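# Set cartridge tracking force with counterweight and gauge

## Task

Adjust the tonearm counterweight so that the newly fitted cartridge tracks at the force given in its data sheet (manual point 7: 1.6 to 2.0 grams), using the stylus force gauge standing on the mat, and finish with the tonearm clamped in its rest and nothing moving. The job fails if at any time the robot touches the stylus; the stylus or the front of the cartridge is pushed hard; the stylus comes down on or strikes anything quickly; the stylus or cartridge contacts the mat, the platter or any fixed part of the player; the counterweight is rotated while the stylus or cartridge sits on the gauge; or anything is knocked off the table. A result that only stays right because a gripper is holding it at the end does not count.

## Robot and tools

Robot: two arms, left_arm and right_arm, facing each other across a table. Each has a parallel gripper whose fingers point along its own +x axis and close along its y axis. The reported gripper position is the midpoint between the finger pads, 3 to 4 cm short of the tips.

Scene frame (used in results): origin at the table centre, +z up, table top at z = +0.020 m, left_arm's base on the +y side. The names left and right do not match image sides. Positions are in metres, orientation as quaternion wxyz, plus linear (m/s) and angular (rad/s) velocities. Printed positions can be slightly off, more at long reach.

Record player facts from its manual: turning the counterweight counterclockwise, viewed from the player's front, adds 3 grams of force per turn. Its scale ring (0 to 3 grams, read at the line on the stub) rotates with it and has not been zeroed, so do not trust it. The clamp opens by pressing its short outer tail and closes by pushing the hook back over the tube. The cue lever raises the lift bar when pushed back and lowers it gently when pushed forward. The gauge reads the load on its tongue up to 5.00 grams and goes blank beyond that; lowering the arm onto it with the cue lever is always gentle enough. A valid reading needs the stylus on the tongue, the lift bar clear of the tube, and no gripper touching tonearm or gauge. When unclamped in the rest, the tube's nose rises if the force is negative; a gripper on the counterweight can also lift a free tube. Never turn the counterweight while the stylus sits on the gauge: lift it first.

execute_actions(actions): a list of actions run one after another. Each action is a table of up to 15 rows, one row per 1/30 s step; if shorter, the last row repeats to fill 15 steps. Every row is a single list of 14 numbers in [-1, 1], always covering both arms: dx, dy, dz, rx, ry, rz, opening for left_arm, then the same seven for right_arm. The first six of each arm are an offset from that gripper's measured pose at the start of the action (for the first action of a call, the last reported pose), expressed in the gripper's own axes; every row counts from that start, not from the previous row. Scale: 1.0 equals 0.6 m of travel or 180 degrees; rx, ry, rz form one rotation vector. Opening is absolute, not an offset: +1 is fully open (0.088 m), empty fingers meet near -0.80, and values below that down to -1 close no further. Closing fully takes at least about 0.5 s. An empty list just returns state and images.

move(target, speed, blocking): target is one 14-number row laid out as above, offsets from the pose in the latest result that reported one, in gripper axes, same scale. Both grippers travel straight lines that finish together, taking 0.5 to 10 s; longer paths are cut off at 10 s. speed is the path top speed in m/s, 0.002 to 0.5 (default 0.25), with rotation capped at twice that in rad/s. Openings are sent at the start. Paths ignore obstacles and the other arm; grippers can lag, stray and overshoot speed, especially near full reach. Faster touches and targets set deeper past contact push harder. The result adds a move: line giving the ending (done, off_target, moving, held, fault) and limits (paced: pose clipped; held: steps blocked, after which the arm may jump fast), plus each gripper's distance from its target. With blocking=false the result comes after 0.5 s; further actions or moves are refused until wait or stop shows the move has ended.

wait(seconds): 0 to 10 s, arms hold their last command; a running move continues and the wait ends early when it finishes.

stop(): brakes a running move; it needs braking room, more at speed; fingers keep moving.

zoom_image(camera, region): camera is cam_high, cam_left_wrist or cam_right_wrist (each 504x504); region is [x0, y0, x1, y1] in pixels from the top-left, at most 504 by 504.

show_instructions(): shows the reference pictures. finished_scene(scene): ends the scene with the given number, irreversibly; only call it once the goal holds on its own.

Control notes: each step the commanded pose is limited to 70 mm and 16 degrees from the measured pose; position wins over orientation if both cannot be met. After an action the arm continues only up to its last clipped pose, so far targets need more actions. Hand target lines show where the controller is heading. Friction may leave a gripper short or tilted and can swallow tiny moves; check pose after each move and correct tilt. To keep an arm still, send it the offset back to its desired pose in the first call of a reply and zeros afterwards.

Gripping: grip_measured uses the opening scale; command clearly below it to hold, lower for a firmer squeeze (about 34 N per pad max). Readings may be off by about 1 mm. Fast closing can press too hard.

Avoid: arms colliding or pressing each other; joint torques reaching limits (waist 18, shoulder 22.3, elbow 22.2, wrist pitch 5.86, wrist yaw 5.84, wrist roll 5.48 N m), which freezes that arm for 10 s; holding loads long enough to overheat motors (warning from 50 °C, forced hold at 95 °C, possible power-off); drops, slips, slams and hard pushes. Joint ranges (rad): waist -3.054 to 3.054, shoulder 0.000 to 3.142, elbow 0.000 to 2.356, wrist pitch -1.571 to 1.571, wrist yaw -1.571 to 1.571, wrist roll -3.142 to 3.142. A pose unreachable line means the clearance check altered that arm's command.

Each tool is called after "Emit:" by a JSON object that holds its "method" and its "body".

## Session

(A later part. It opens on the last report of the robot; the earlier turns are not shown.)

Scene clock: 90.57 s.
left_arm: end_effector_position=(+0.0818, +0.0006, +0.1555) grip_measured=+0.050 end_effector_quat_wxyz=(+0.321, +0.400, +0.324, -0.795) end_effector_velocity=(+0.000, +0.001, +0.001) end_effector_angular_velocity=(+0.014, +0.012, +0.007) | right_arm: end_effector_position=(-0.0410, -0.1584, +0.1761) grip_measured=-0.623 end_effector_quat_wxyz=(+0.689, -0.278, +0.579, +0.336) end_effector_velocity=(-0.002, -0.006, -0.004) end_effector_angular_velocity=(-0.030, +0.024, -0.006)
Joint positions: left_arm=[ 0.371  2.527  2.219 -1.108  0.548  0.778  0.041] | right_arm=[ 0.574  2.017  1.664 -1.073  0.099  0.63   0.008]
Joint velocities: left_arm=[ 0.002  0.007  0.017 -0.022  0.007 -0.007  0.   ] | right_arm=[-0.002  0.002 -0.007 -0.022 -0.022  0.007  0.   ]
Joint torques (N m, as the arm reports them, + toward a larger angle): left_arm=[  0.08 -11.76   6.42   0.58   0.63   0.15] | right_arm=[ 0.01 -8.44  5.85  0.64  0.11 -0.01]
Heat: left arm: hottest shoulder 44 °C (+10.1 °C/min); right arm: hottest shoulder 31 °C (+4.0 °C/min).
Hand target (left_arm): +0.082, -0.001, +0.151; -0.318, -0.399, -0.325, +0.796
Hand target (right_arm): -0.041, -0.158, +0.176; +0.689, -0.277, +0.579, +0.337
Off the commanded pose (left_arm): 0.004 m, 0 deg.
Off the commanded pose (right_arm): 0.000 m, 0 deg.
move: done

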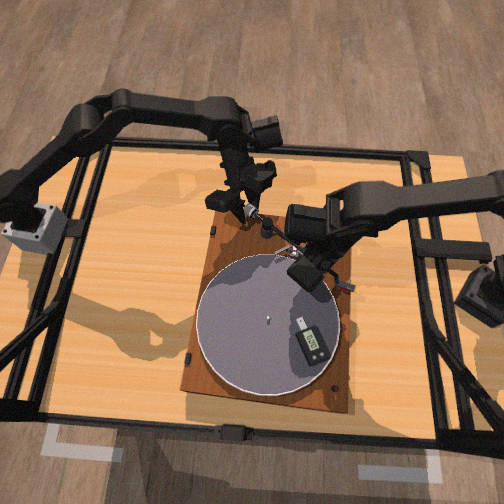

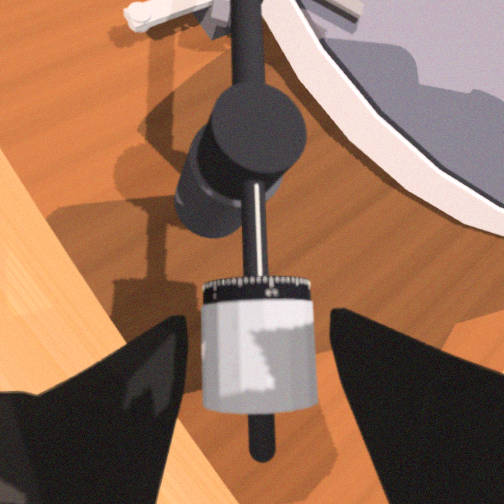

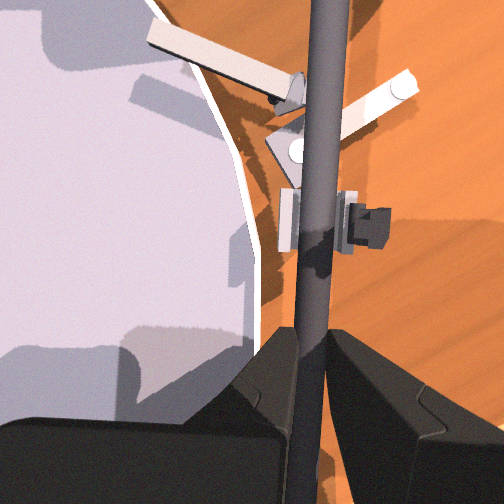

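Emit:
{"method": "move", "body": {"target": [0.005,-0.012,-0.001,0.142,0,0.246,-0.42, 0,0,0,0,0,0,-0.72], "speed": 0.5}}

Emit:
{"method": "move", "body": {"target": [0.011,0.011,-0.006,-0.142,0,-0.246,0.05, 0,0,0,0,0,0,-0.72], "speed": 0.5}}

Scene clock: 92.57 s.
left_arm: end_effector_position=(+0.0775, +0.0009, +0.1519) grip_measured=-0.308 end_effector_quat_wxyz=(+0.506, +0.547, -0.024, -0.667) end_effector_velocity=(-0.000, -0.002, +0.004) end_effector_angular_velocity=(-0.022, -0.001, +0.008) | right_arm: end_effector_position=(-0.0418, -0.1579, +0.1761) grip_measured=-0.623 end_effector_quat_wxyz=(+0.688, -0.277, +0.579, +0.338) end_effector_velocity=(+0.002, -0.002, +0.002) end_effector_angular_velocity=(-0.005, -0.010, +0.018)
Joint positions: left_arm=[ 0.194  2.11   1.305  0.02  -0.063  0.905  0.024] | right_arm=[ 0.575  2.017  1.664 -1.071  0.096  0.631  0.008]
Joint velocities: left_arm=[-0.002 -0.007 -0.007  0.022 -0.007 -0.007 -0.   ] | right_arm=[-0.002 -0.007 -0.002 -0.007  0.007 -0.022 -0.   ]
Joint torques (N m, as the arm reports them, + toward a larger angle): left_arm=[ -0.33 -13.24   3.32   1.73  -0.09   0.24] | right_arm=[-0.13 -8.44  5.84  0.38  0.16 -0.04]
Heat: left arm: hottest shoulder 44 °C (+9.1 °C/min); right arm: hottest shoulder 31 °C (+4.0 °C/min).
Hand target (left_arm): +0.076, +0.004, +0.154; -0.503, -0.549, +0.028, +0.667
Hand target (right_arm): -0.041, -0.158, +0.176; +0.689, -0.278, +0.579, +0.336
Off the commanded pose (left_arm): 0.005 m, 1 deg.
Off the commanded pose (right_arm): 0.001 m, 0 deg.
move: done

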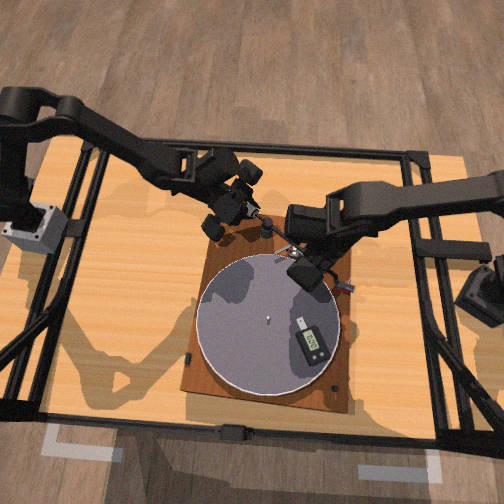

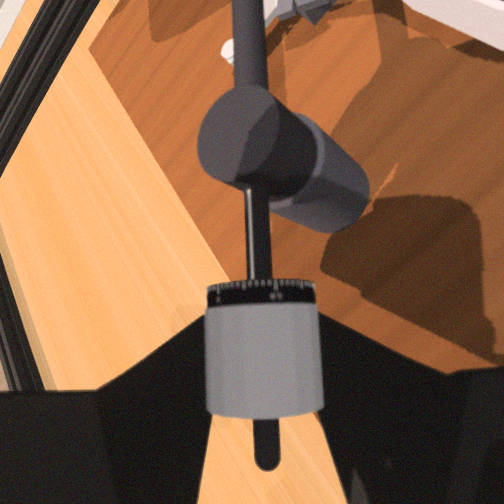

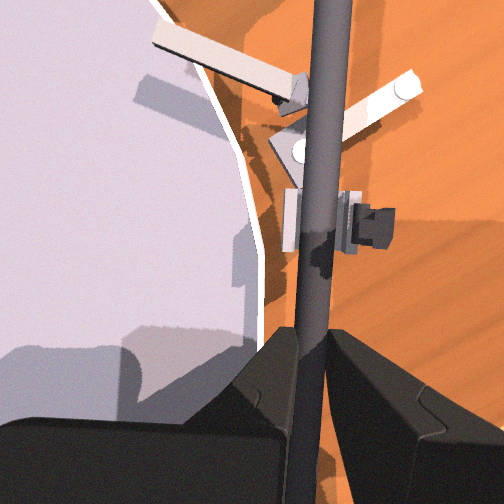

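Scene clock: 94.17 s.
left_arm: end_effector_position=(+0.0848, -0.0036, +0.1538) grip_measured=+0.050 end_effector_quat_wxyz=(+0.327, +0.395, +0.326, -0.794) end_effector_velocity=(+0.001, +0.003, -0.000) end_effector_angular_velocity=(+0.023, -0.018, -0.005) | right_arm: end_effector_position=(-0.0418, -0.1579, +0.1761) grip_measured=-0.623 end_effector_quat_wxyz=(+0.688, -0.277, +0.579, +0.338) end_effector_velocity=(-0.000, -0.002, -0.000) end_effector_angular_velocity=(-0.008, +0.006, +0.006)
Joint positions: left_arm=[ 0.375  2.547  2.246 -1.108  0.55   0.766  0.041] | right_arm=[ 0.575  2.017  1.664 -1.071  0.097  0.631  0.008]
Joint velocities: left_arm=[-0.002  0.007  0.022 -0.037 -0.022  0.007 -0.   ] | right_arm=[-0.002 -0.002 -0.002 -0.007 -0.007 -0.007 -0.   ]
Joint torques (N m, as the arm reports them, + toward a larger angle): left_arm=[  0.1  -11.95   6.35   0.58   0.61   0.17] | right_arm=[-0.02 -8.44  5.84  0.55  0.09 -0.02]
Heat: left arm: hottest shoulder 44 °C (+9.1 °C/min); right arm: hottest shoulder 31 °C (+4.1 °C/min).
Hand target (left_arm): +0.085, -0.005, +0.150; -0.323, -0.395, -0.327, +0.795
Hand target (right_arm): -0.042, -0.158, +0.176; +0.688, -0.277, +0.579, +0.338
Off the commanded pose (left_arm): 0.004 m, 0 deg.
Off the commanded pose (right_arm): 0.000 m, 0 deg.
move: done

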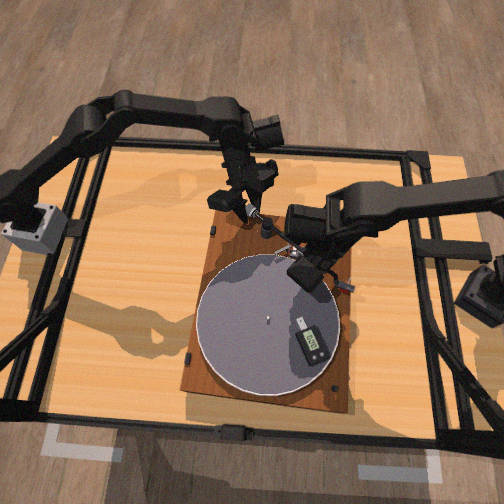

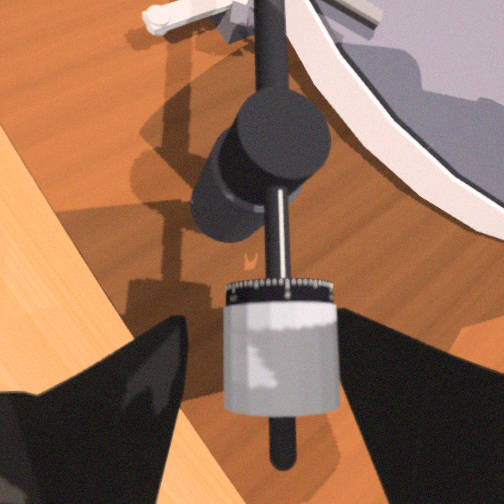

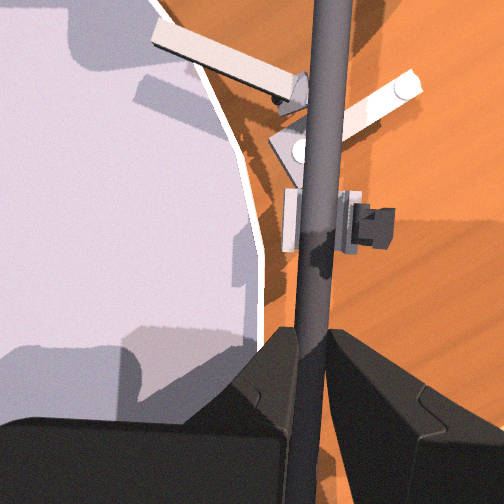

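Emit:
{"method": "execute_actions", "body": {"actions": [[[-0.007,-0.009,0.004,0,0,0,0.0,0,0,0,0,0,0,-0.72]]]}}

Scene clock: 94.97 s.
left_arm: end_effector_position=(+0.0831, -0.0028, +0.1549) grip_measured=+0.000 end_effector_quat_wxyz=(+0.325, +0.396, +0.327, -0.794) end_effector_velocity=(+0.002, -0.001, +0.002) end_effector_angular_velocity=(-0.003, -0.022, +0.007) | right_arm: end_effector_position=(-0.0418, -0.1579, +0.1761) grip_measured=-0.623 end_effector_quat_wxyz=(+0.688, -0.277, +0.579, +0.338) end_effector_velocity=(+0.002, -0.002, +0.000) end_effector_angular_velocity=(-0.008, -0.008, +0.004)
Joint positions: left_arm=[ 0.372  2.542  2.243 -1.111  0.551  0.765  0.039] | right_arm=[ 0.575  2.017  1.664 -1.071  0.097  0.631  0.008]
Joint velocities: left_arm=[-0.002 -0.007 -0.002  0.007 -0.022 -0.007 -0.   ] | right_arm=[-0.002 -0.002 -0.002 -0.007  0.007 -0.007 -0.   ]
Joint torques (N m, as the arm reports them, + toward a larger angle): left_arm=[ -0.18 -15.82   3.5    0.79   0.39  -0.14] | right_arm=[-0.02 -8.44  5.85  0.55  0.09 -0.02]
Heat: left arm: hottest shoulder 44 °C (+9.0 °C/min); right arm: hottest shoulder 31 °C (+4.0 °C/min).
Hand target (left_arm): +0.081, -0.001, +0.160; -0.326, -0.395, -0.327, +0.794
Hand target (right_arm): -0.042, -0.158, +0.176; +0.688, -0.277, +0.579, +0.338
Off the commanded pose (left_arm): 0.005 m, 0 deg.
Off the commanded pose (right_arm): 0.000 m, 0 deg.

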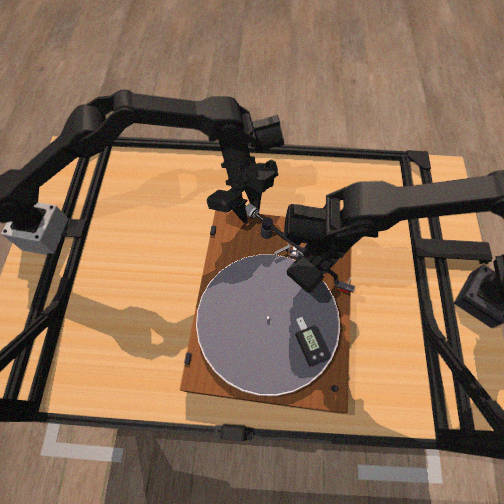

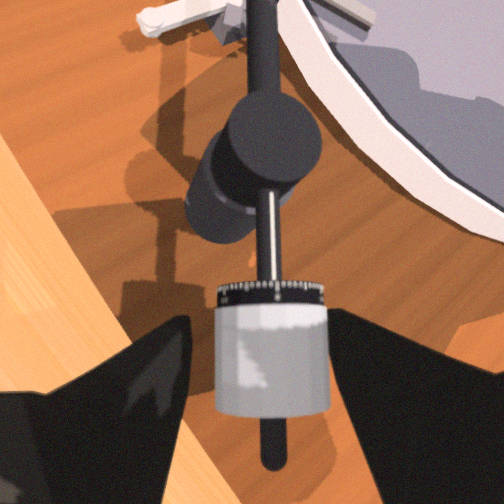

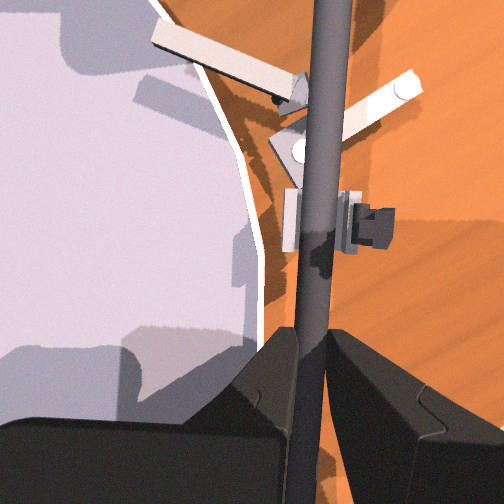

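Centre ≈2.05. Next stroke.

Emit:
{"method": "move", "body": {"target": [0.005,-0.017,-0.001,0.142,0,0.246,-0.42, 0,0,0,0,0,0,-0.72], "speed": 0.5}}

Emit:
{"method": "move", "body": {"target": [0.005,0.008,-0.004,-0.138,0,-0.246,0.0, 0,0,0,0,0,0,-0.72], "speed": 0.5}}

Scene clock: 96.87 s.
left_arm: end_effector_position=(+0.0763, -0.0001, +0.1527) grip_measured=-0.297 end_effector_quat_wxyz=(+0.509, +0.545, -0.019, -0.666) end_effector_velocity=(-0.003, +0.002, -0.002) end_effector_angular_velocity=(+0.001, +0.010, -0.002) | right_arm: end_effector_position=(-0.0426, -0.1573, +0.1762) grip_measured=-0.623 end_effector_quat_wxyz=(+0.688, -0.276, +0.580, +0.339) end_effector_velocity=(-0.000, -0.005, -0.001) end_effector_angular_velocity=(-0.022, +0.007, +0.006)
Joint positions: left_arm=[ 0.189  2.112  1.313  0.012 -0.072  0.89   0.024] | right_arm=[ 0.576  2.017  1.664 -1.068  0.094  0.631  0.008]
Joint velocities: left_arm=[-0.002 -0.002 -0.012  0.007  0.007 -0.007 -0.   ] | right_arm=[-0.002 -0.002 -0.002 -0.022 -0.007 -0.007  0.   ]
Joint torques (N m, as the arm reports them, + toward a larger angle): left_arm=[ -0.3  -12.84   3.61   1.9   -0.12   0.25] | right_arm=[-0.14 -8.44  5.85  0.34  0.17 -0.04]
Heat: left arm: hottest shoulder 44 °C (+8.0 °C/min); right arm: hottest shoulder 31 °C (+3.0 °C/min).
Hand target (left_arm): +0.074, +0.003, +0.155; -0.507, -0.548, +0.024, +0.665
Hand target (right_arm): -0.042, -0.158, +0.176; +0.688, -0.277, +0.579, +0.338
Off the commanded pose (left_arm): 0.004 m, 1 deg.
Off the commanded pose (right_arm): 0.001 m, 0 deg.
move: done

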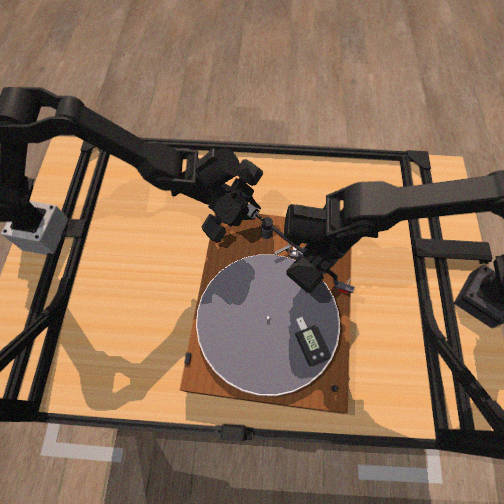

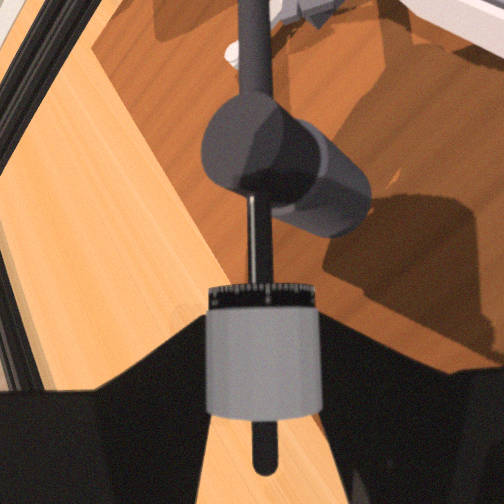

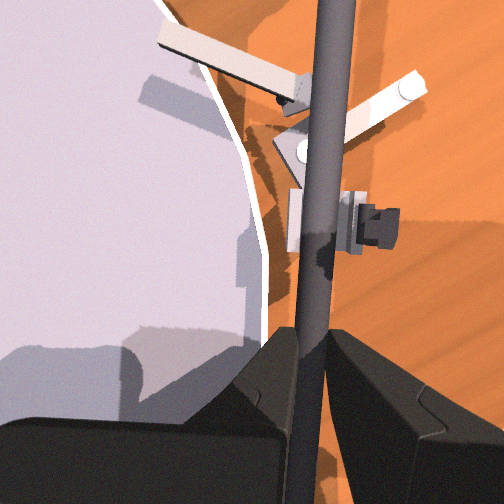

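Scene clock: 98.47 s.
left_arm: end_effector_position=(+0.0810, -0.0017, +0.1563) grip_measured=+0.000 end_effector_quat_wxyz=(+0.327, +0.395, +0.326, -0.794) end_effector_velocity=(-0.006, -0.000, -0.001) end_effector_angular_velocity=(+0.010, -0.006, -0.017) | right_arm: end_effector_position=(-0.0426, -0.1573, +0.1762) grip_measured=-0.623 end_effector_quat_wxyz=(+0.688, -0.276, +0.579, +0.339) end_effector_velocity=(-0.000, +0.002, +0.002) end_effector_angular_velocity=(+0.009, +0.002, +0.035)
Joint positions: left_arm=[ 0.369  2.524  2.215 -1.093  0.549  0.757  0.039] | right_arm=[ 0.576  2.017  1.664 -1.068  0.094  0.631  0.008]
Joint velocities: left_arm=[-0.012  0.012  0.022 -0.022 -0.007  0.007  0.   ] | right_arm=[-0.002 -0.002  0.002  0.007 -0.007 -0.037 -0.   ]
Joint torques (N m, as the arm reports them, + toward a larger angle): left_arm=[  0.07 -11.74   6.4    0.62   0.62   0.15] | right_arm=[ 0.   -8.45  5.85  0.56  0.08 -0.02]
Heat: left arm: hottest shoulder 44 °C (+8.1 °C/min); right arm: hottest shoulder 31 °C (+3.0 °C/min).
Hand target (left_arm): +0.081, -0.003, +0.152; -0.324, -0.394, -0.327, +0.795
Hand target (right_arm): -0.043, -0.157, +0.176; +0.688, -0.276, +0.580, +0.339
Off the commanded pose (left_arm): 0.004 m, 0 deg.
Off the commanded pose (right_arm): 0.000 m, 0 deg.
move: done

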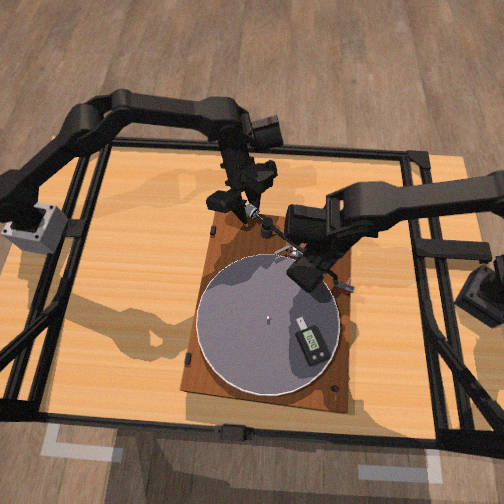

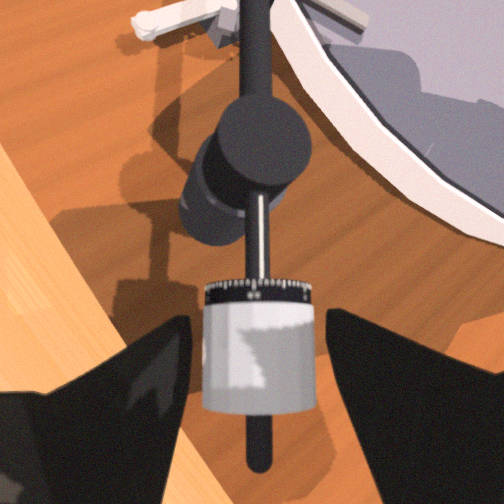

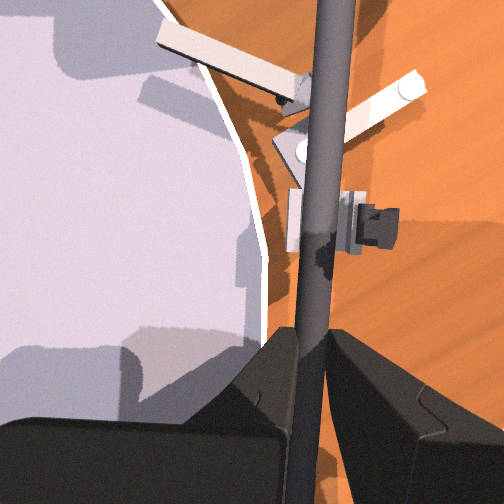

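Centre ≈2.47; one more 50°.

Emit:
{"method": "move", "body": {"target": [0.005,-0.015,-0.001,0.139,0,0.241,-0.42, 0,-0.003,0,0,0,-0.003,-0.72], "speed": 0.5}}

Emit:
{"method": "execute_actions", "body": {"actions": [[[0,0,0,0,0,0,0.1,0,0,0,0,0,0,-0.72],[0,0,0,0,0,0,0.1,0,0,0,0,0,0,-0.72],[0,0,0,0,0,0,0.1,0,0,0,0,0,0,-0.72],[0,0,0,0,0,0,0.1,0,0,0,0,0,0,-0.72],[0,0,0,0,0,0,0.1,0,0,0,0,0,0,-0.62],[0,0,0,0,0,0,0.1,0,0,0,0,0,0,-0.45]]]}}

Emit:
{"method": "zoom_image", "body": {"camera": "cam_left_wrist", "region": [190,240,330,330]}}

Scene clock: 100.93 s.
left_arm: end_effector_position=(+0.0757, -0.0008, +0.1534) grip_measured=-0.297 end_effector_quat_wxyz=(+0.511, +0.542, -0.011, -0.668) end_effector_velocity=(-0.003, +0.004, +0.001) end_effector_angular_velocity=(+0.008, -0.010, -0.007) | right_arm: end_effector_position=(-0.0429, -0.1572, +0.1762) grip_measured=-0.623 end_effector_quat_wxyz=(+0.688, -0.276, +0.579, +0.339) end_effector_velocity=(-0.002, -0.005, -0.001) end_effector_angular_velocity=(-0.022, +0.021, +0.008)
Joint positions: left_arm=[ 0.19   2.114  1.324 -0.005 -0.067  0.875  0.024] | right_arm=[ 0.577  2.017  1.664 -1.067  0.094  0.631  0.008]
Joint velocities: left_arm=[-0.007 -0.012 -0.012 -0.007 -0.007  0.007 -0.   ] | right_arm=[-0.002 -0.002 -0.002 -0.022 -0.022 -0.007  0.   ]
Joint torques (N m, as the arm reports them, + toward a larger angle): left_arm=[ -0.42 -13.35   3.29   1.65  -0.1    0.33] | right_arm=[-0.17 -8.4   5.94  0.05  0.38 -0.05]
Heat: left arm: hottest shoulder 45 °C (+8.0 °C/min); right arm: hottest shoulder 32 °C (+4.0 °C/min).
Hand target (left_arm): +0.073, +0.003, +0.156; -0.506, -0.545, +0.017, +0.668
Hand target (right_arm): -0.041, -0.158, +0.176; +0.689, -0.279, +0.578, +0.336
Off the commanded pose (left_arm): 0.005 m, 1 deg.
Off the commanded pose (right_arm): 0.002 m, 1 deg.
move: done

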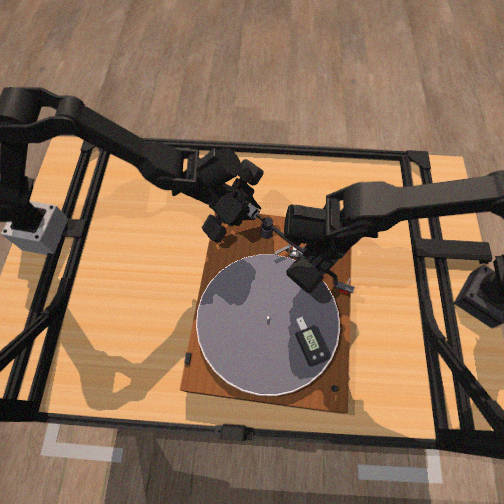

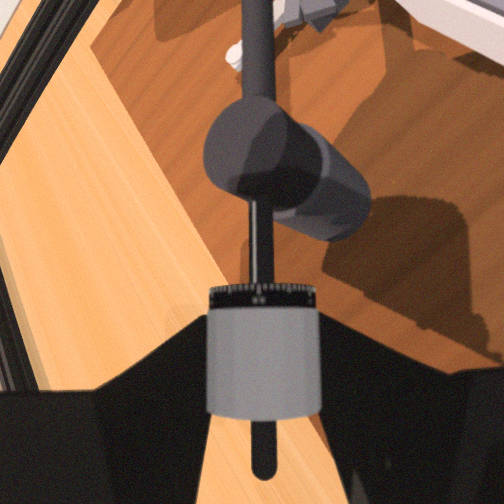

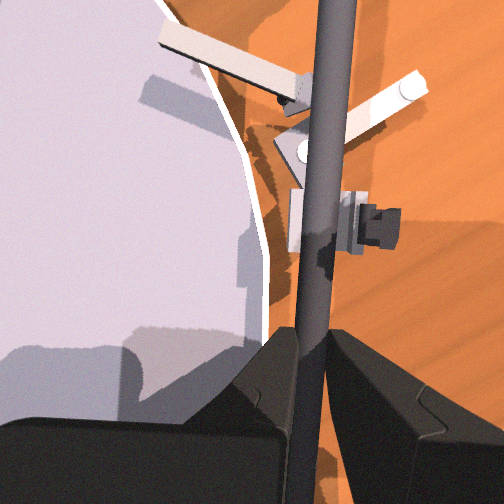

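Scene clock: 101.43 s.
left_arm: end_effector_position=(+0.0757, -0.0008, +0.1534) grip_measured=+0.096 end_effector_quat_wxyz=(+0.510, +0.542, -0.012, -0.668) end_effector_velocity=(+0.004, +0.004, -0.003) end_effector_angular_velocity=(+0.022, -0.009, +0.023) | right_arm: end_effector_position=(-0.0428, -0.1572, +0.1762) grip_measured=-0.459 end_effector_quat_wxyz=(+0.688, -0.276, +0.579, +0.339) end_effector_velocity=(+0.002, -0.002, +0.000) end_effector_angular_velocity=(-0.008, -0.008, +0.004)
Joint positions: left_arm=[ 0.19   2.114  1.324 -0.005 -0.067  0.877  0.044] | right_arm=[ 0.577  2.017  1.664 -1.067  0.095  0.631  0.017]
Joint velocities: left_arm=[ 0.002 -0.002 -0.002 -0.022 -0.022 -0.007  0.002] | right_arm=[-0.002 -0.002 -0.002 -0.007  0.007 -0.007  0.004]
Joint torques (N m, as the arm reports them, + toward a larger angle): left_arm=[  0.02 -11.2    5.06   1.69  -0.01  -0.11] | right_arm=[-0.02 -8.46  5.85  0.55  0.07 -0.02]
Heat: left arm: hottest shoulder 45 °C (+8.1 °C/min); right arm: hottest shoulder 32 °C (+4.0 °C/min).
Hand target (left_arm): +0.076, -0.001, +0.153; -0.510, -0.542, +0.011, +0.668
Hand target (right_arm): -0.043, -0.157, +0.176; +0.688, -0.276, +0.579, +0.339
Off the commanded pose (left_arm): 0.000 m, 0 deg.
Off the commanded pose (right_arm): 0.000 m, 0 deg.

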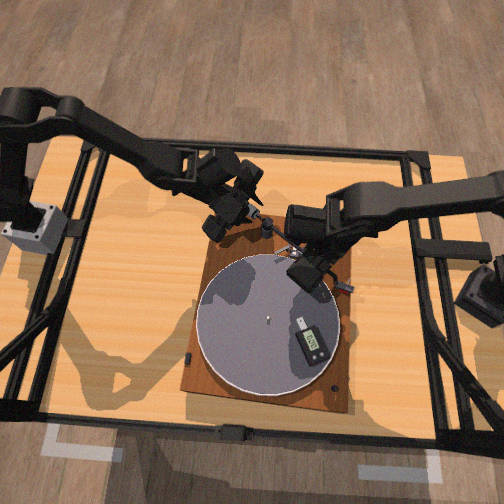

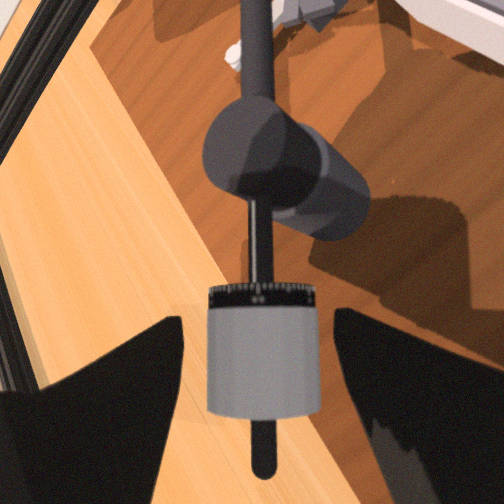

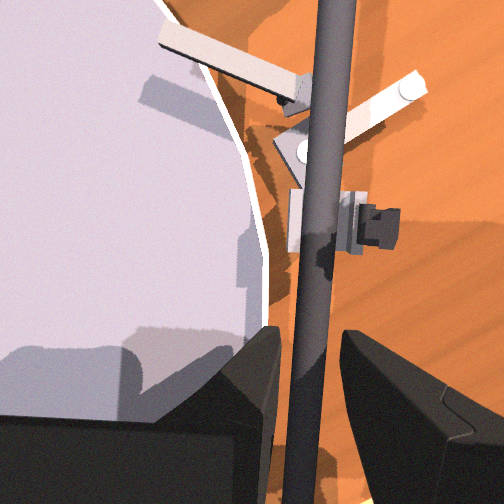

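Region (190, 240, 330, 330) of cam_left_wrist's 504x504 image, scaled by 3.600, with more detail than that image has; it fills the top 324 rows of this view, and the rest is white.

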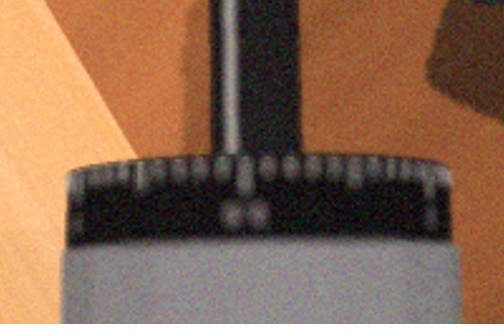

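Emit:
{"method": "move", "body": {"target": [-0.12,0,-0.03,0,0,0,0.1, 0,-0.007,0,0,0,-0.004,-0.66], "speed": 0.25}}

Scene clock: 103.10 s.
left_arm: end_effector_position=(+0.0814, +0.0556, +0.1959) grip_measured=+0.100 end_effector_quat_wxyz=(+0.512, +0.542, -0.011, -0.667) end_effector_velocity=(-0.000, +0.003, -0.003) end_effector_angular_velocity=(+0.012, +0.001, +0.008) | right_arm: end_effector_position=(-0.0420, -0.1577, +0.1762) grip_measured=-0.621 end_effector_quat_wxyz=(+0.689, -0.277, +0.578, +0.338) end_effector_velocity=(-0.000, -0.005, -0.001) end_effector_angular_velocity=(-0.022, +0.021, +0.003)
Joint positions: left_arm=[ 0.213  1.848  1.124 -0.069 -0.053  0.891  0.044] | right_arm=[ 0.577  2.017  1.664 -1.07   0.099  0.631  0.009]
Joint velocities: left_arm=[-0.002 -0.002 -0.007 -0.007 -0.007 -0.007  0.   ] | right_arm=[-0.007 -0.002 -0.002 -0.022 -0.022 -0.007 -0.   ]
Joint torques (N m, as the arm reports them, + toward a larger angle): left_arm=[  0.22 -10.81   3.95   1.59   0.2    0.1 ] | right_arm=[-0.35 -8.78  5.32  0.31  0.27 -0.16]
Heat: left arm: hottest shoulder 44 °C (+7.1 °C/min); right arm: hottest shoulder 32 °C (+4.1 °C/min).
Hand target (left_arm): +0.082, +0.059, +0.197; -0.510, -0.542, +0.012, +0.668
Hand target (right_arm): -0.039, -0.160, +0.176; +0.690, -0.280, +0.577, +0.335
Off the commanded pose (left_arm): 0.004 m, 0 deg.
Off the commanded pose (right_arm): 0.003 m, 0 deg.
move: done

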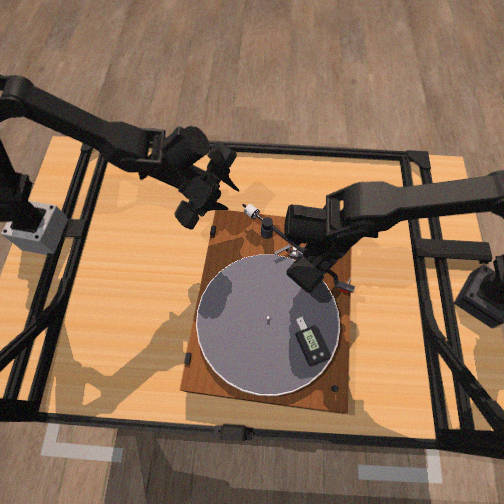

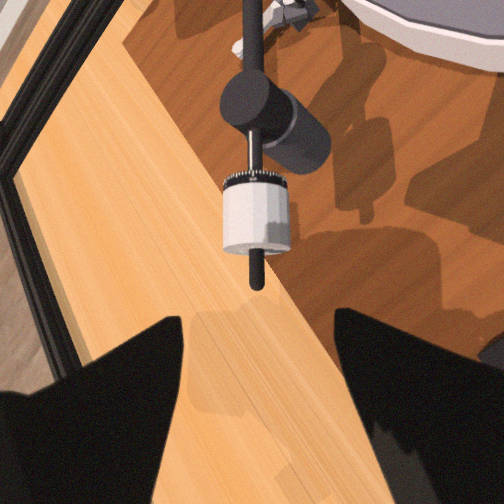

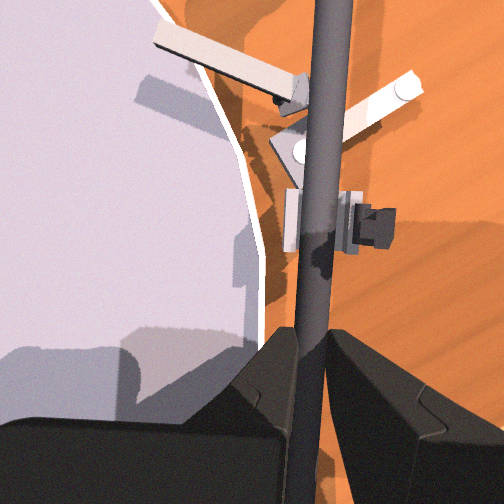

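Emit:
{"method": "move", "body": {"target": [-0.05,0,0,0,0,0,0.1, -0.06,0,0,0,0,0,-0.45], "speed": 0.1}}

Emit:
{"method": "move", "body": {"target": [0,0,0,0,0,0,0.1, 0.03,-0.052,0.058,0,0,0,-0.85], "speed": 0.15}}

Scene clock: 105.10 s.
left_arm: end_effector_position=(+0.0792, +0.0728, +0.2171) grip_measured=+0.100 end_effector_quat_wxyz=(+0.512, +0.541, -0.013, -0.667) end_effector_velocity=(+0.002, +0.002, -0.001) end_effector_angular_velocity=(+0.007, +0.001, +0.013) | right_arm: end_effector_position=(-0.0447, -0.1643, +0.2058) grip_measured=-0.450 end_effector_quat_wxyz=(+0.686, -0.283, +0.580, +0.334) end_effector_velocity=(+0.000, -0.001, +0.002) end_effector_angular_velocity=(-0.000, -0.004, -0.020)
Joint positions: left_arm=[ 0.212  1.75   1.093 -0.132 -0.053  0.891  0.044] | right_arm=[ 0.583  1.996  1.754 -1.195  0.1    0.635  0.017]
Joint velocities: left_arm=[ 0.002 -0.002 -0.002 -0.007 -0.007 -0.007 -0.   ] | right_arm=[ 0.002 -0.002  0.002 -0.007  0.007  0.022 -0.   ]
Joint torques (N m, as the arm reports them, + toward a larger angle): left_arm=[ -0.22 -10.05   4.     1.57  -0.11  -0.13] | right_arm=[ 0.26 -9.07  6.96  0.31  0.11  0.18]
Heat: left arm: hottest shoulder 44 °C (+6.1 °C/min); right arm: hottest shoulder 32 °C (+4.1 °C/min).
Hand target (left_arm): +0.078, +0.076, +0.217; -0.511, -0.542, +0.012, +0.667
Hand target (right_arm): -0.046, -0.163, +0.212; +0.689, -0.277, +0.578, +0.338
Off the commanded pose (left_arm): 0.004 m, 0 deg.
Off the commanded pose (right_arm): 0.006 m, 1 deg.
move: done

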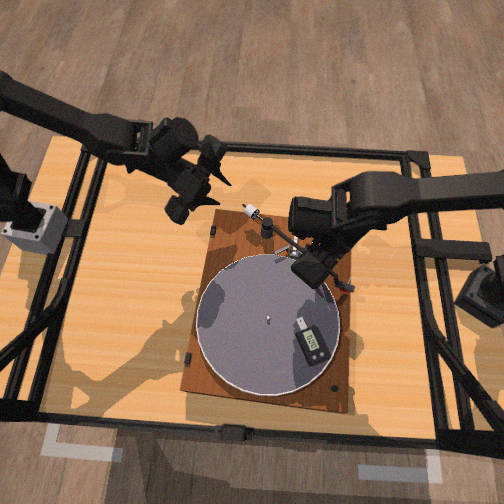

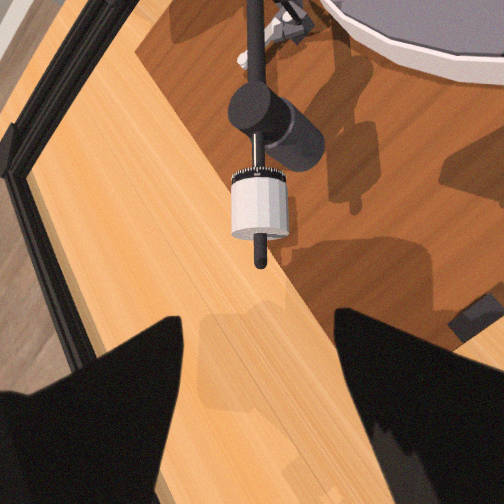

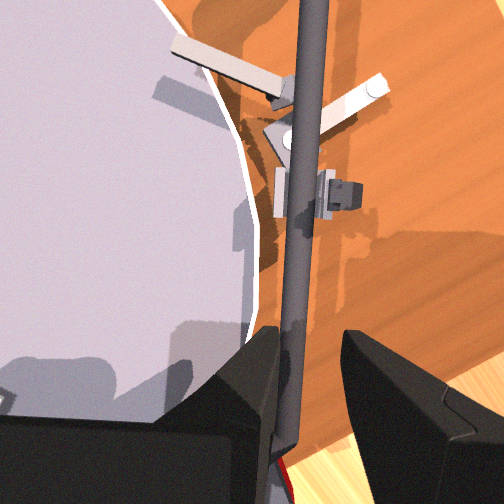

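Scene clock: 105.90 s.
left_arm: end_effector_position=(+0.0792, +0.0728, +0.2171) grip_measured=+0.100 end_effector_quat_wxyz=(+0.512, +0.541, -0.013, -0.667) end_effector_velocity=(+0.002, +0.002, -0.001) end_effector_angular_velocity=(+0.008, -0.010, +0.018) | right_arm: end_effector_position=(+0.0022, -0.1572, +0.1970) grip_measured=-0.798 end_effector_quat_wxyz=(+0.688, -0.281, +0.580, +0.333) end_effector_velocity=(+0.007, +0.002, +0.007) end_effector_angular_velocity=(+0.012, -0.027, +0.011)
Joint positions: left_arm=[ 0.212  1.75   1.093 -0.132 -0.053  0.891  0.044] | right_arm=[ 0.467  2.036  1.776 -1.165  0.087  0.525  0.   ]
Joint velocities: left_arm=[-0.002 -0.002 -0.002 -0.007 -0.022 -0.007 -0.   ] | right_arm=[-0.007 -0.002  0.022 -0.007  0.022 -0.022  0.   ]
Joint torques (N m, as the arm reports them, + toward a larger angle): left_arm=[ 0.01 -8.59  5.39  1.74  0.   -0.04] | right_arm=[-0.08 -7.2   6.87  0.77 -0.03 -0.25]
Heat: left arm: hottest shoulder 44 °C (+6.0 °C/min); right arm: hottest shoulder 32 °C (+4.0 °C/min).
Hand target (left_arm): +0.079, +0.073, +0.217; -0.512, -0.541, +0.013, +0.667
Hand target (right_arm): +0.003, -0.154, +0.194; +0.686, -0.283, +0.581, +0.334
Off the commanded pose (left_arm): 0.000 m, 0 deg.
Off the commanded pose (right_arm): 0.004 m, 0 deg.
move: done

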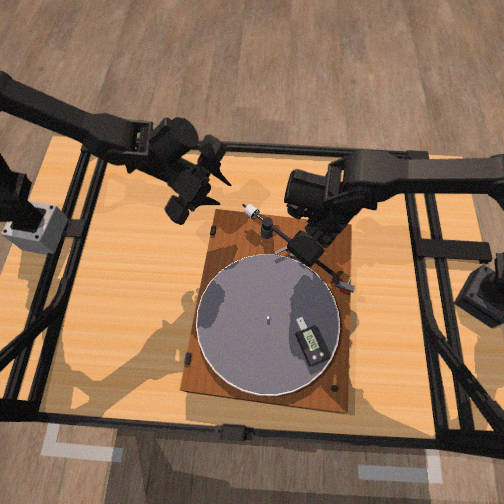

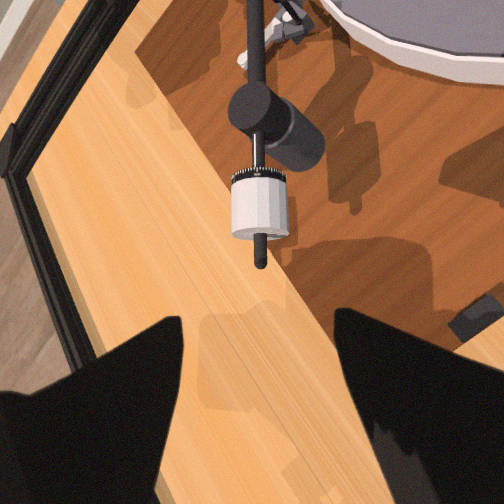

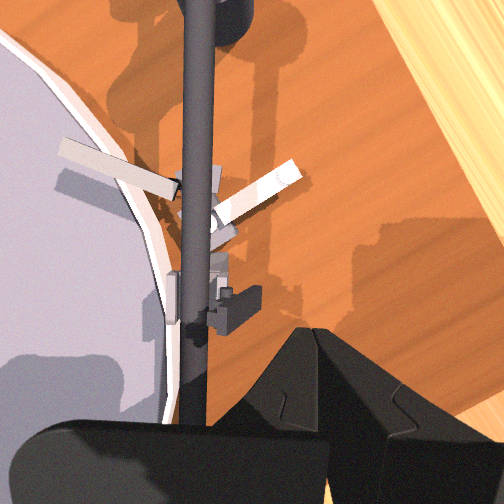

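Emit:
{"method": "move", "body": {"target": [0,0,0,0,0,0,0.1, 0.014,0.012,0.013,0,0,0,-0.85], "speed": 0.1}}

Scene clock: 107.03 s.
left_arm: end_effector_position=(+0.0792, +0.0728, +0.2171) grip_measured=+0.100 end_effector_quat_wxyz=(+0.512, +0.541, -0.013, -0.667) end_effector_velocity=(-0.002, +0.002, +0.001) end_effector_angular_velocity=(-0.000, +0.021, +0.008) | right_arm: end_effector_position=(+0.0030, -0.1489, +0.1932) grip_measured=-0.798 end_effector_quat_wxyz=(+0.689, -0.281, +0.579, +0.334) end_effector_velocity=(-0.002, +0.001, +0.004) end_effector_angular_velocity=(+0.007, +0.005, +0.011)
Joint positions: left_arm=[ 0.212  1.75   1.093 -0.132 -0.053  0.891  0.044] | right_arm=[ 0.468  2.07   1.811 -1.163  0.087  0.524  0.   ]
Joint velocities: left_arm=[-0.002 -0.007 -0.002 -0.007  0.007 -0.022 -0.   ] | right_arm=[ 0.002 -0.002  0.012 -0.007 -0.007 -0.007  0.   ]
Joint torques (N m, as the arm reports them, + toward a larger angle): left_arm=[ 0.04 -8.55  5.43  1.74  0.01 -0.04] | right_arm=[ 0.25 -7.28  6.92  0.67  0.1   0.15]
Heat: left arm: hottest shoulder 44 °C (+6.1 °C/min); right arm: hottest shoulder 32 °C (+3.0 °C/min).
Hand target (left_arm): +0.079, +0.073, +0.217; -0.512, -0.541, +0.013, +0.667
Hand target (right_arm): +0.002, -0.146, +0.190; +0.689, -0.281, +0.580, +0.333
Off the commanded pose (left_arm): 0.000 m, 0 deg.
Off the commanded pose (right_arm): 0.005 m, 0 deg.
move: done

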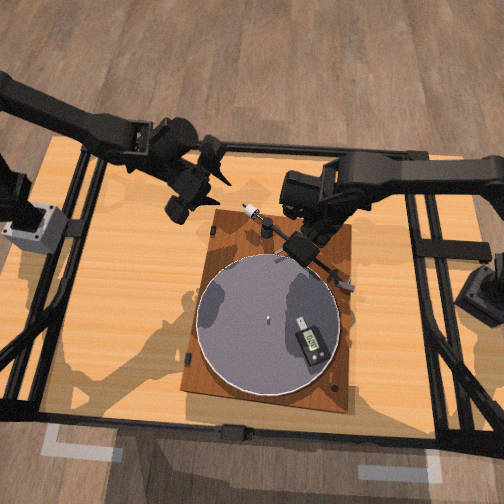

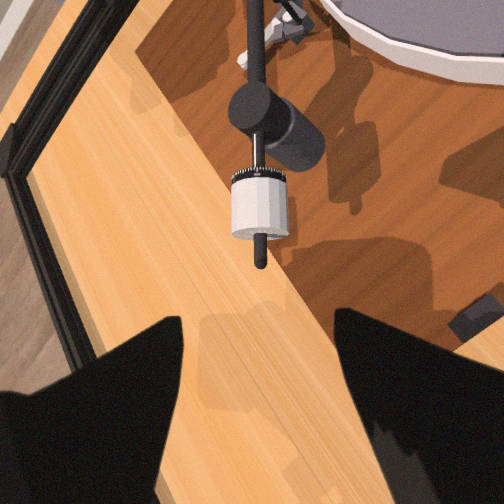

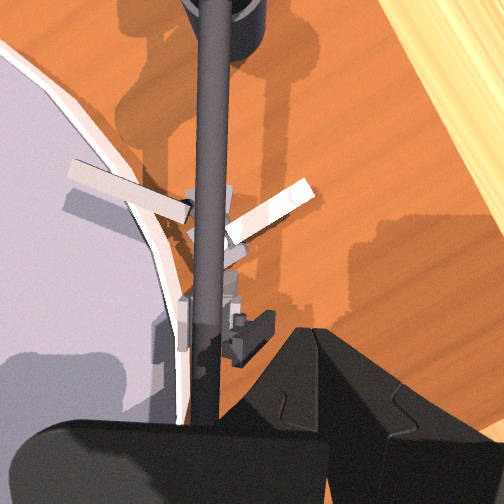

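Emit:
{"method": "move", "body": {"target": [0,0,0,0,0,0,0.1, 0.005,0.048,0.002,0,0,0,-0.85], "speed": 0.05}}

Emit:
{"method": "move", "body": {"target": [0,0,0,0,0,0,0.1, -0.07,0,-0.03,0,0,0,-0.85], "speed": 0.2}}

Scene clock: 108.40 s.
left_arm: end_effector_position=(+0.0792, +0.0728, +0.2171) grip_measured=+0.100 end_effector_quat_wxyz=(+0.512, +0.541, -0.013, -0.667) end_effector_velocity=(-0.000, +0.003, -0.001) end_effector_angular_velocity=(+0.004, +0.021, +0.029) | right_arm: end_effector_position=(-0.0178, -0.1317, +0.1942) grip_measured=-0.798 end_effector_quat_wxyz=(+0.690, -0.280, +0.576, +0.337) end_effector_velocity=(-0.002, -0.001, +0.005) end_effector_angular_velocity=(+0.000, +0.023, -0.006)
Joint positions: left_arm=[ 0.212  1.75   1.093 -0.132 -0.053  0.891  0.044] | right_arm=[ 0.523  2.129  1.904 -1.195  0.097  0.574  0.   ]
Joint velocities: left_arm=[-0.002 -0.007 -0.007 -0.007 -0.007 -0.037 -0.   ] | right_arm=[-0.002 -0.002  0.017 -0.022 -0.022  0.007  0.   ]
Joint torques (N m, as the arm reports them, + toward a larger angle): left_arm=[ 0.02 -8.58  5.45  1.74  0.01 -0.04] | right_arm=[ 0.07 -7.64  6.67  0.33  0.02  0.15]
Heat: left arm: hottest shoulder 44 °C (+6.1 °C/min); right arm: hottest shoulder 32 °C (+3.0 °C/min).
Hand target (left_arm): +0.079, +0.073, +0.217; -0.512, -0.541, +0.013, +0.667
Hand target (right_arm): -0.018, -0.130, +0.190; +0.689, -0.281, +0.579, +0.334
Off the commanded pose (left_arm): 0.000 m, 0 deg.
Off the commanded pose (right_arm): 0.004 m, 1 deg.
move: done

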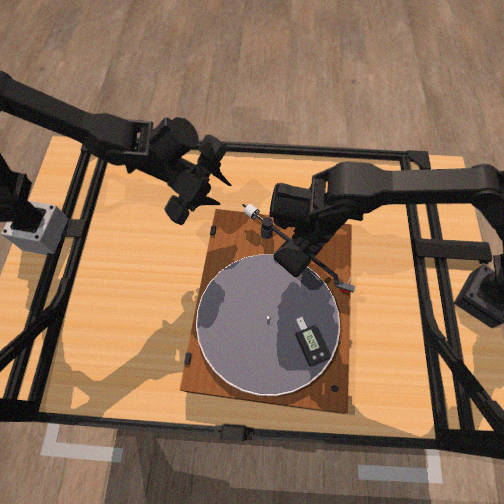

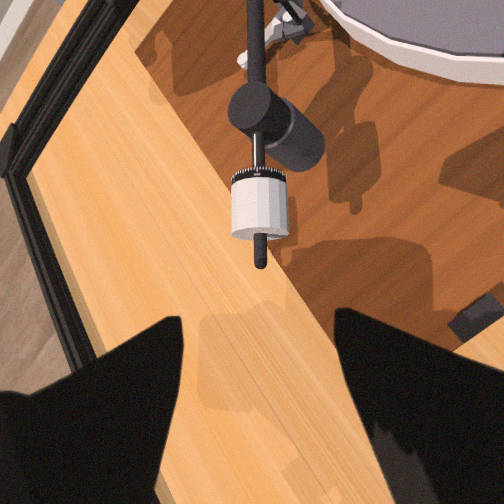

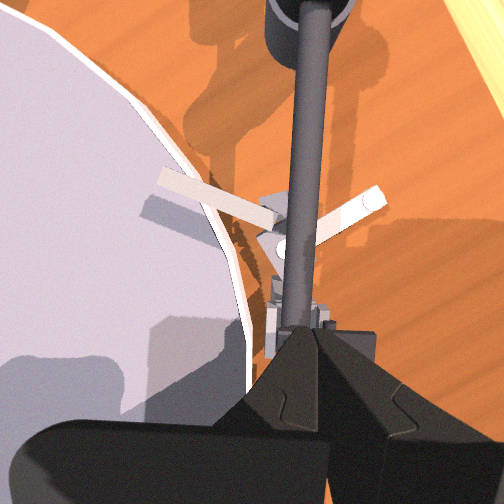

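Scene clock: 109.20 s.
left_arm: end_effector_position=(+0.0792, +0.0728, +0.2171) grip_measured=+0.100 end_effector_quat_wxyz=(+0.512, +0.541, -0.013, -0.667) end_effector_velocity=(-0.000, +0.002, -0.001) end_effector_angular_velocity=(+0.005, +0.011, +0.018) | right_arm: end_effector_position=(-0.0328, -0.1521, +0.2267) grip_measured=-0.798 end_effector_quat_wxyz=(+0.687, -0.285, +0.579, +0.335) end_effector_velocity=(-0.002, -0.002, -0.000) end_effector_angular_velocity=(-0.006, +0.009, -0.004)
Joint positions: left_arm=[ 0.212  1.75   1.093 -0.132 -0.053  0.891  0.044] | right_arm=[ 0.555  2.054  1.922 -1.303  0.099  0.603  0.   ]
Joint velocities: left_arm=[-0.002 -0.002 -0.002 -0.007 -0.007 -0.022  0.   ] | right_arm=[ 0.002 -0.002 -0.002 -0.007 -0.007  0.007  0.   ]
Joint torques (N m, as the arm reports them, + toward a larger angle): left_arm=[ 0.04 -8.57  5.4   1.75  0.01 -0.04] | right_arm=[ 0.19 -9.36  6.74  0.3   0.14  0.14]
Heat: left arm: hottest shoulder 43 °C (+4.1 °C/min); right arm: hottest shoulder 32 °C (+3.0 °C/min).
Hand target (left_arm): +0.079, +0.073, +0.217; -0.512, -0.541, +0.013, +0.667
Hand target (right_arm): -0.033, -0.152, +0.232; +0.690, -0.280, +0.576, +0.337
Off the commanded pose (left_arm): 0.000 m, 0 deg.
Off the commanded pose (right_arm): 0.006 m, 1 deg.
move: done

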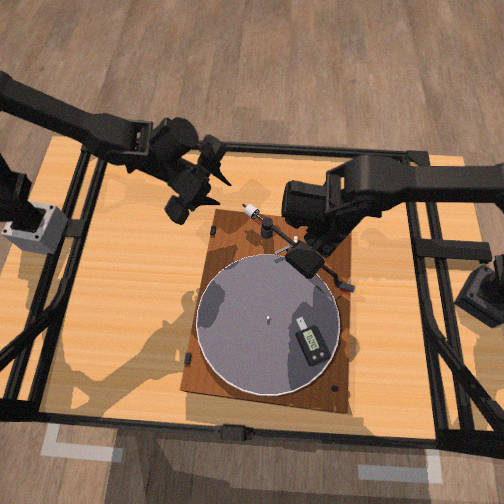

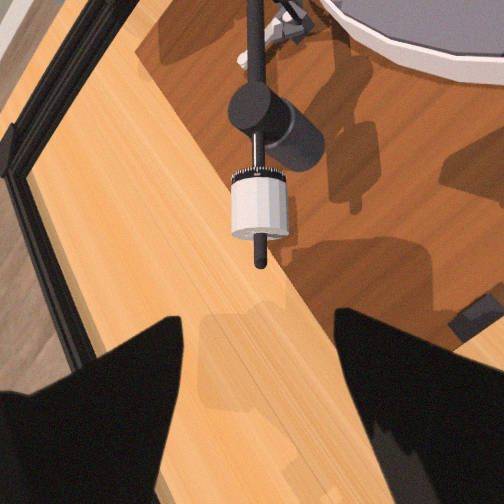

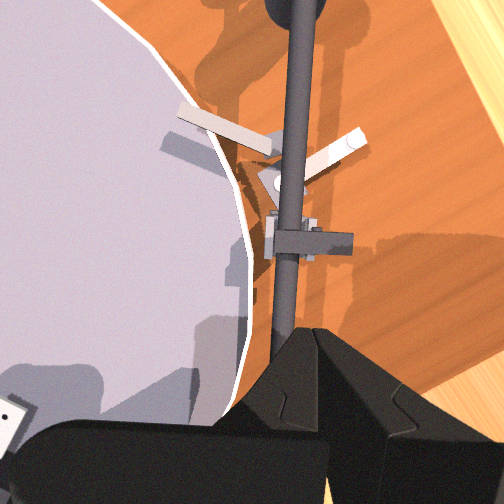

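The clamp is shut.

Emit:
{"method": "finished_scene", "body": {"scene": 2}}

The scene is finished: the task was done.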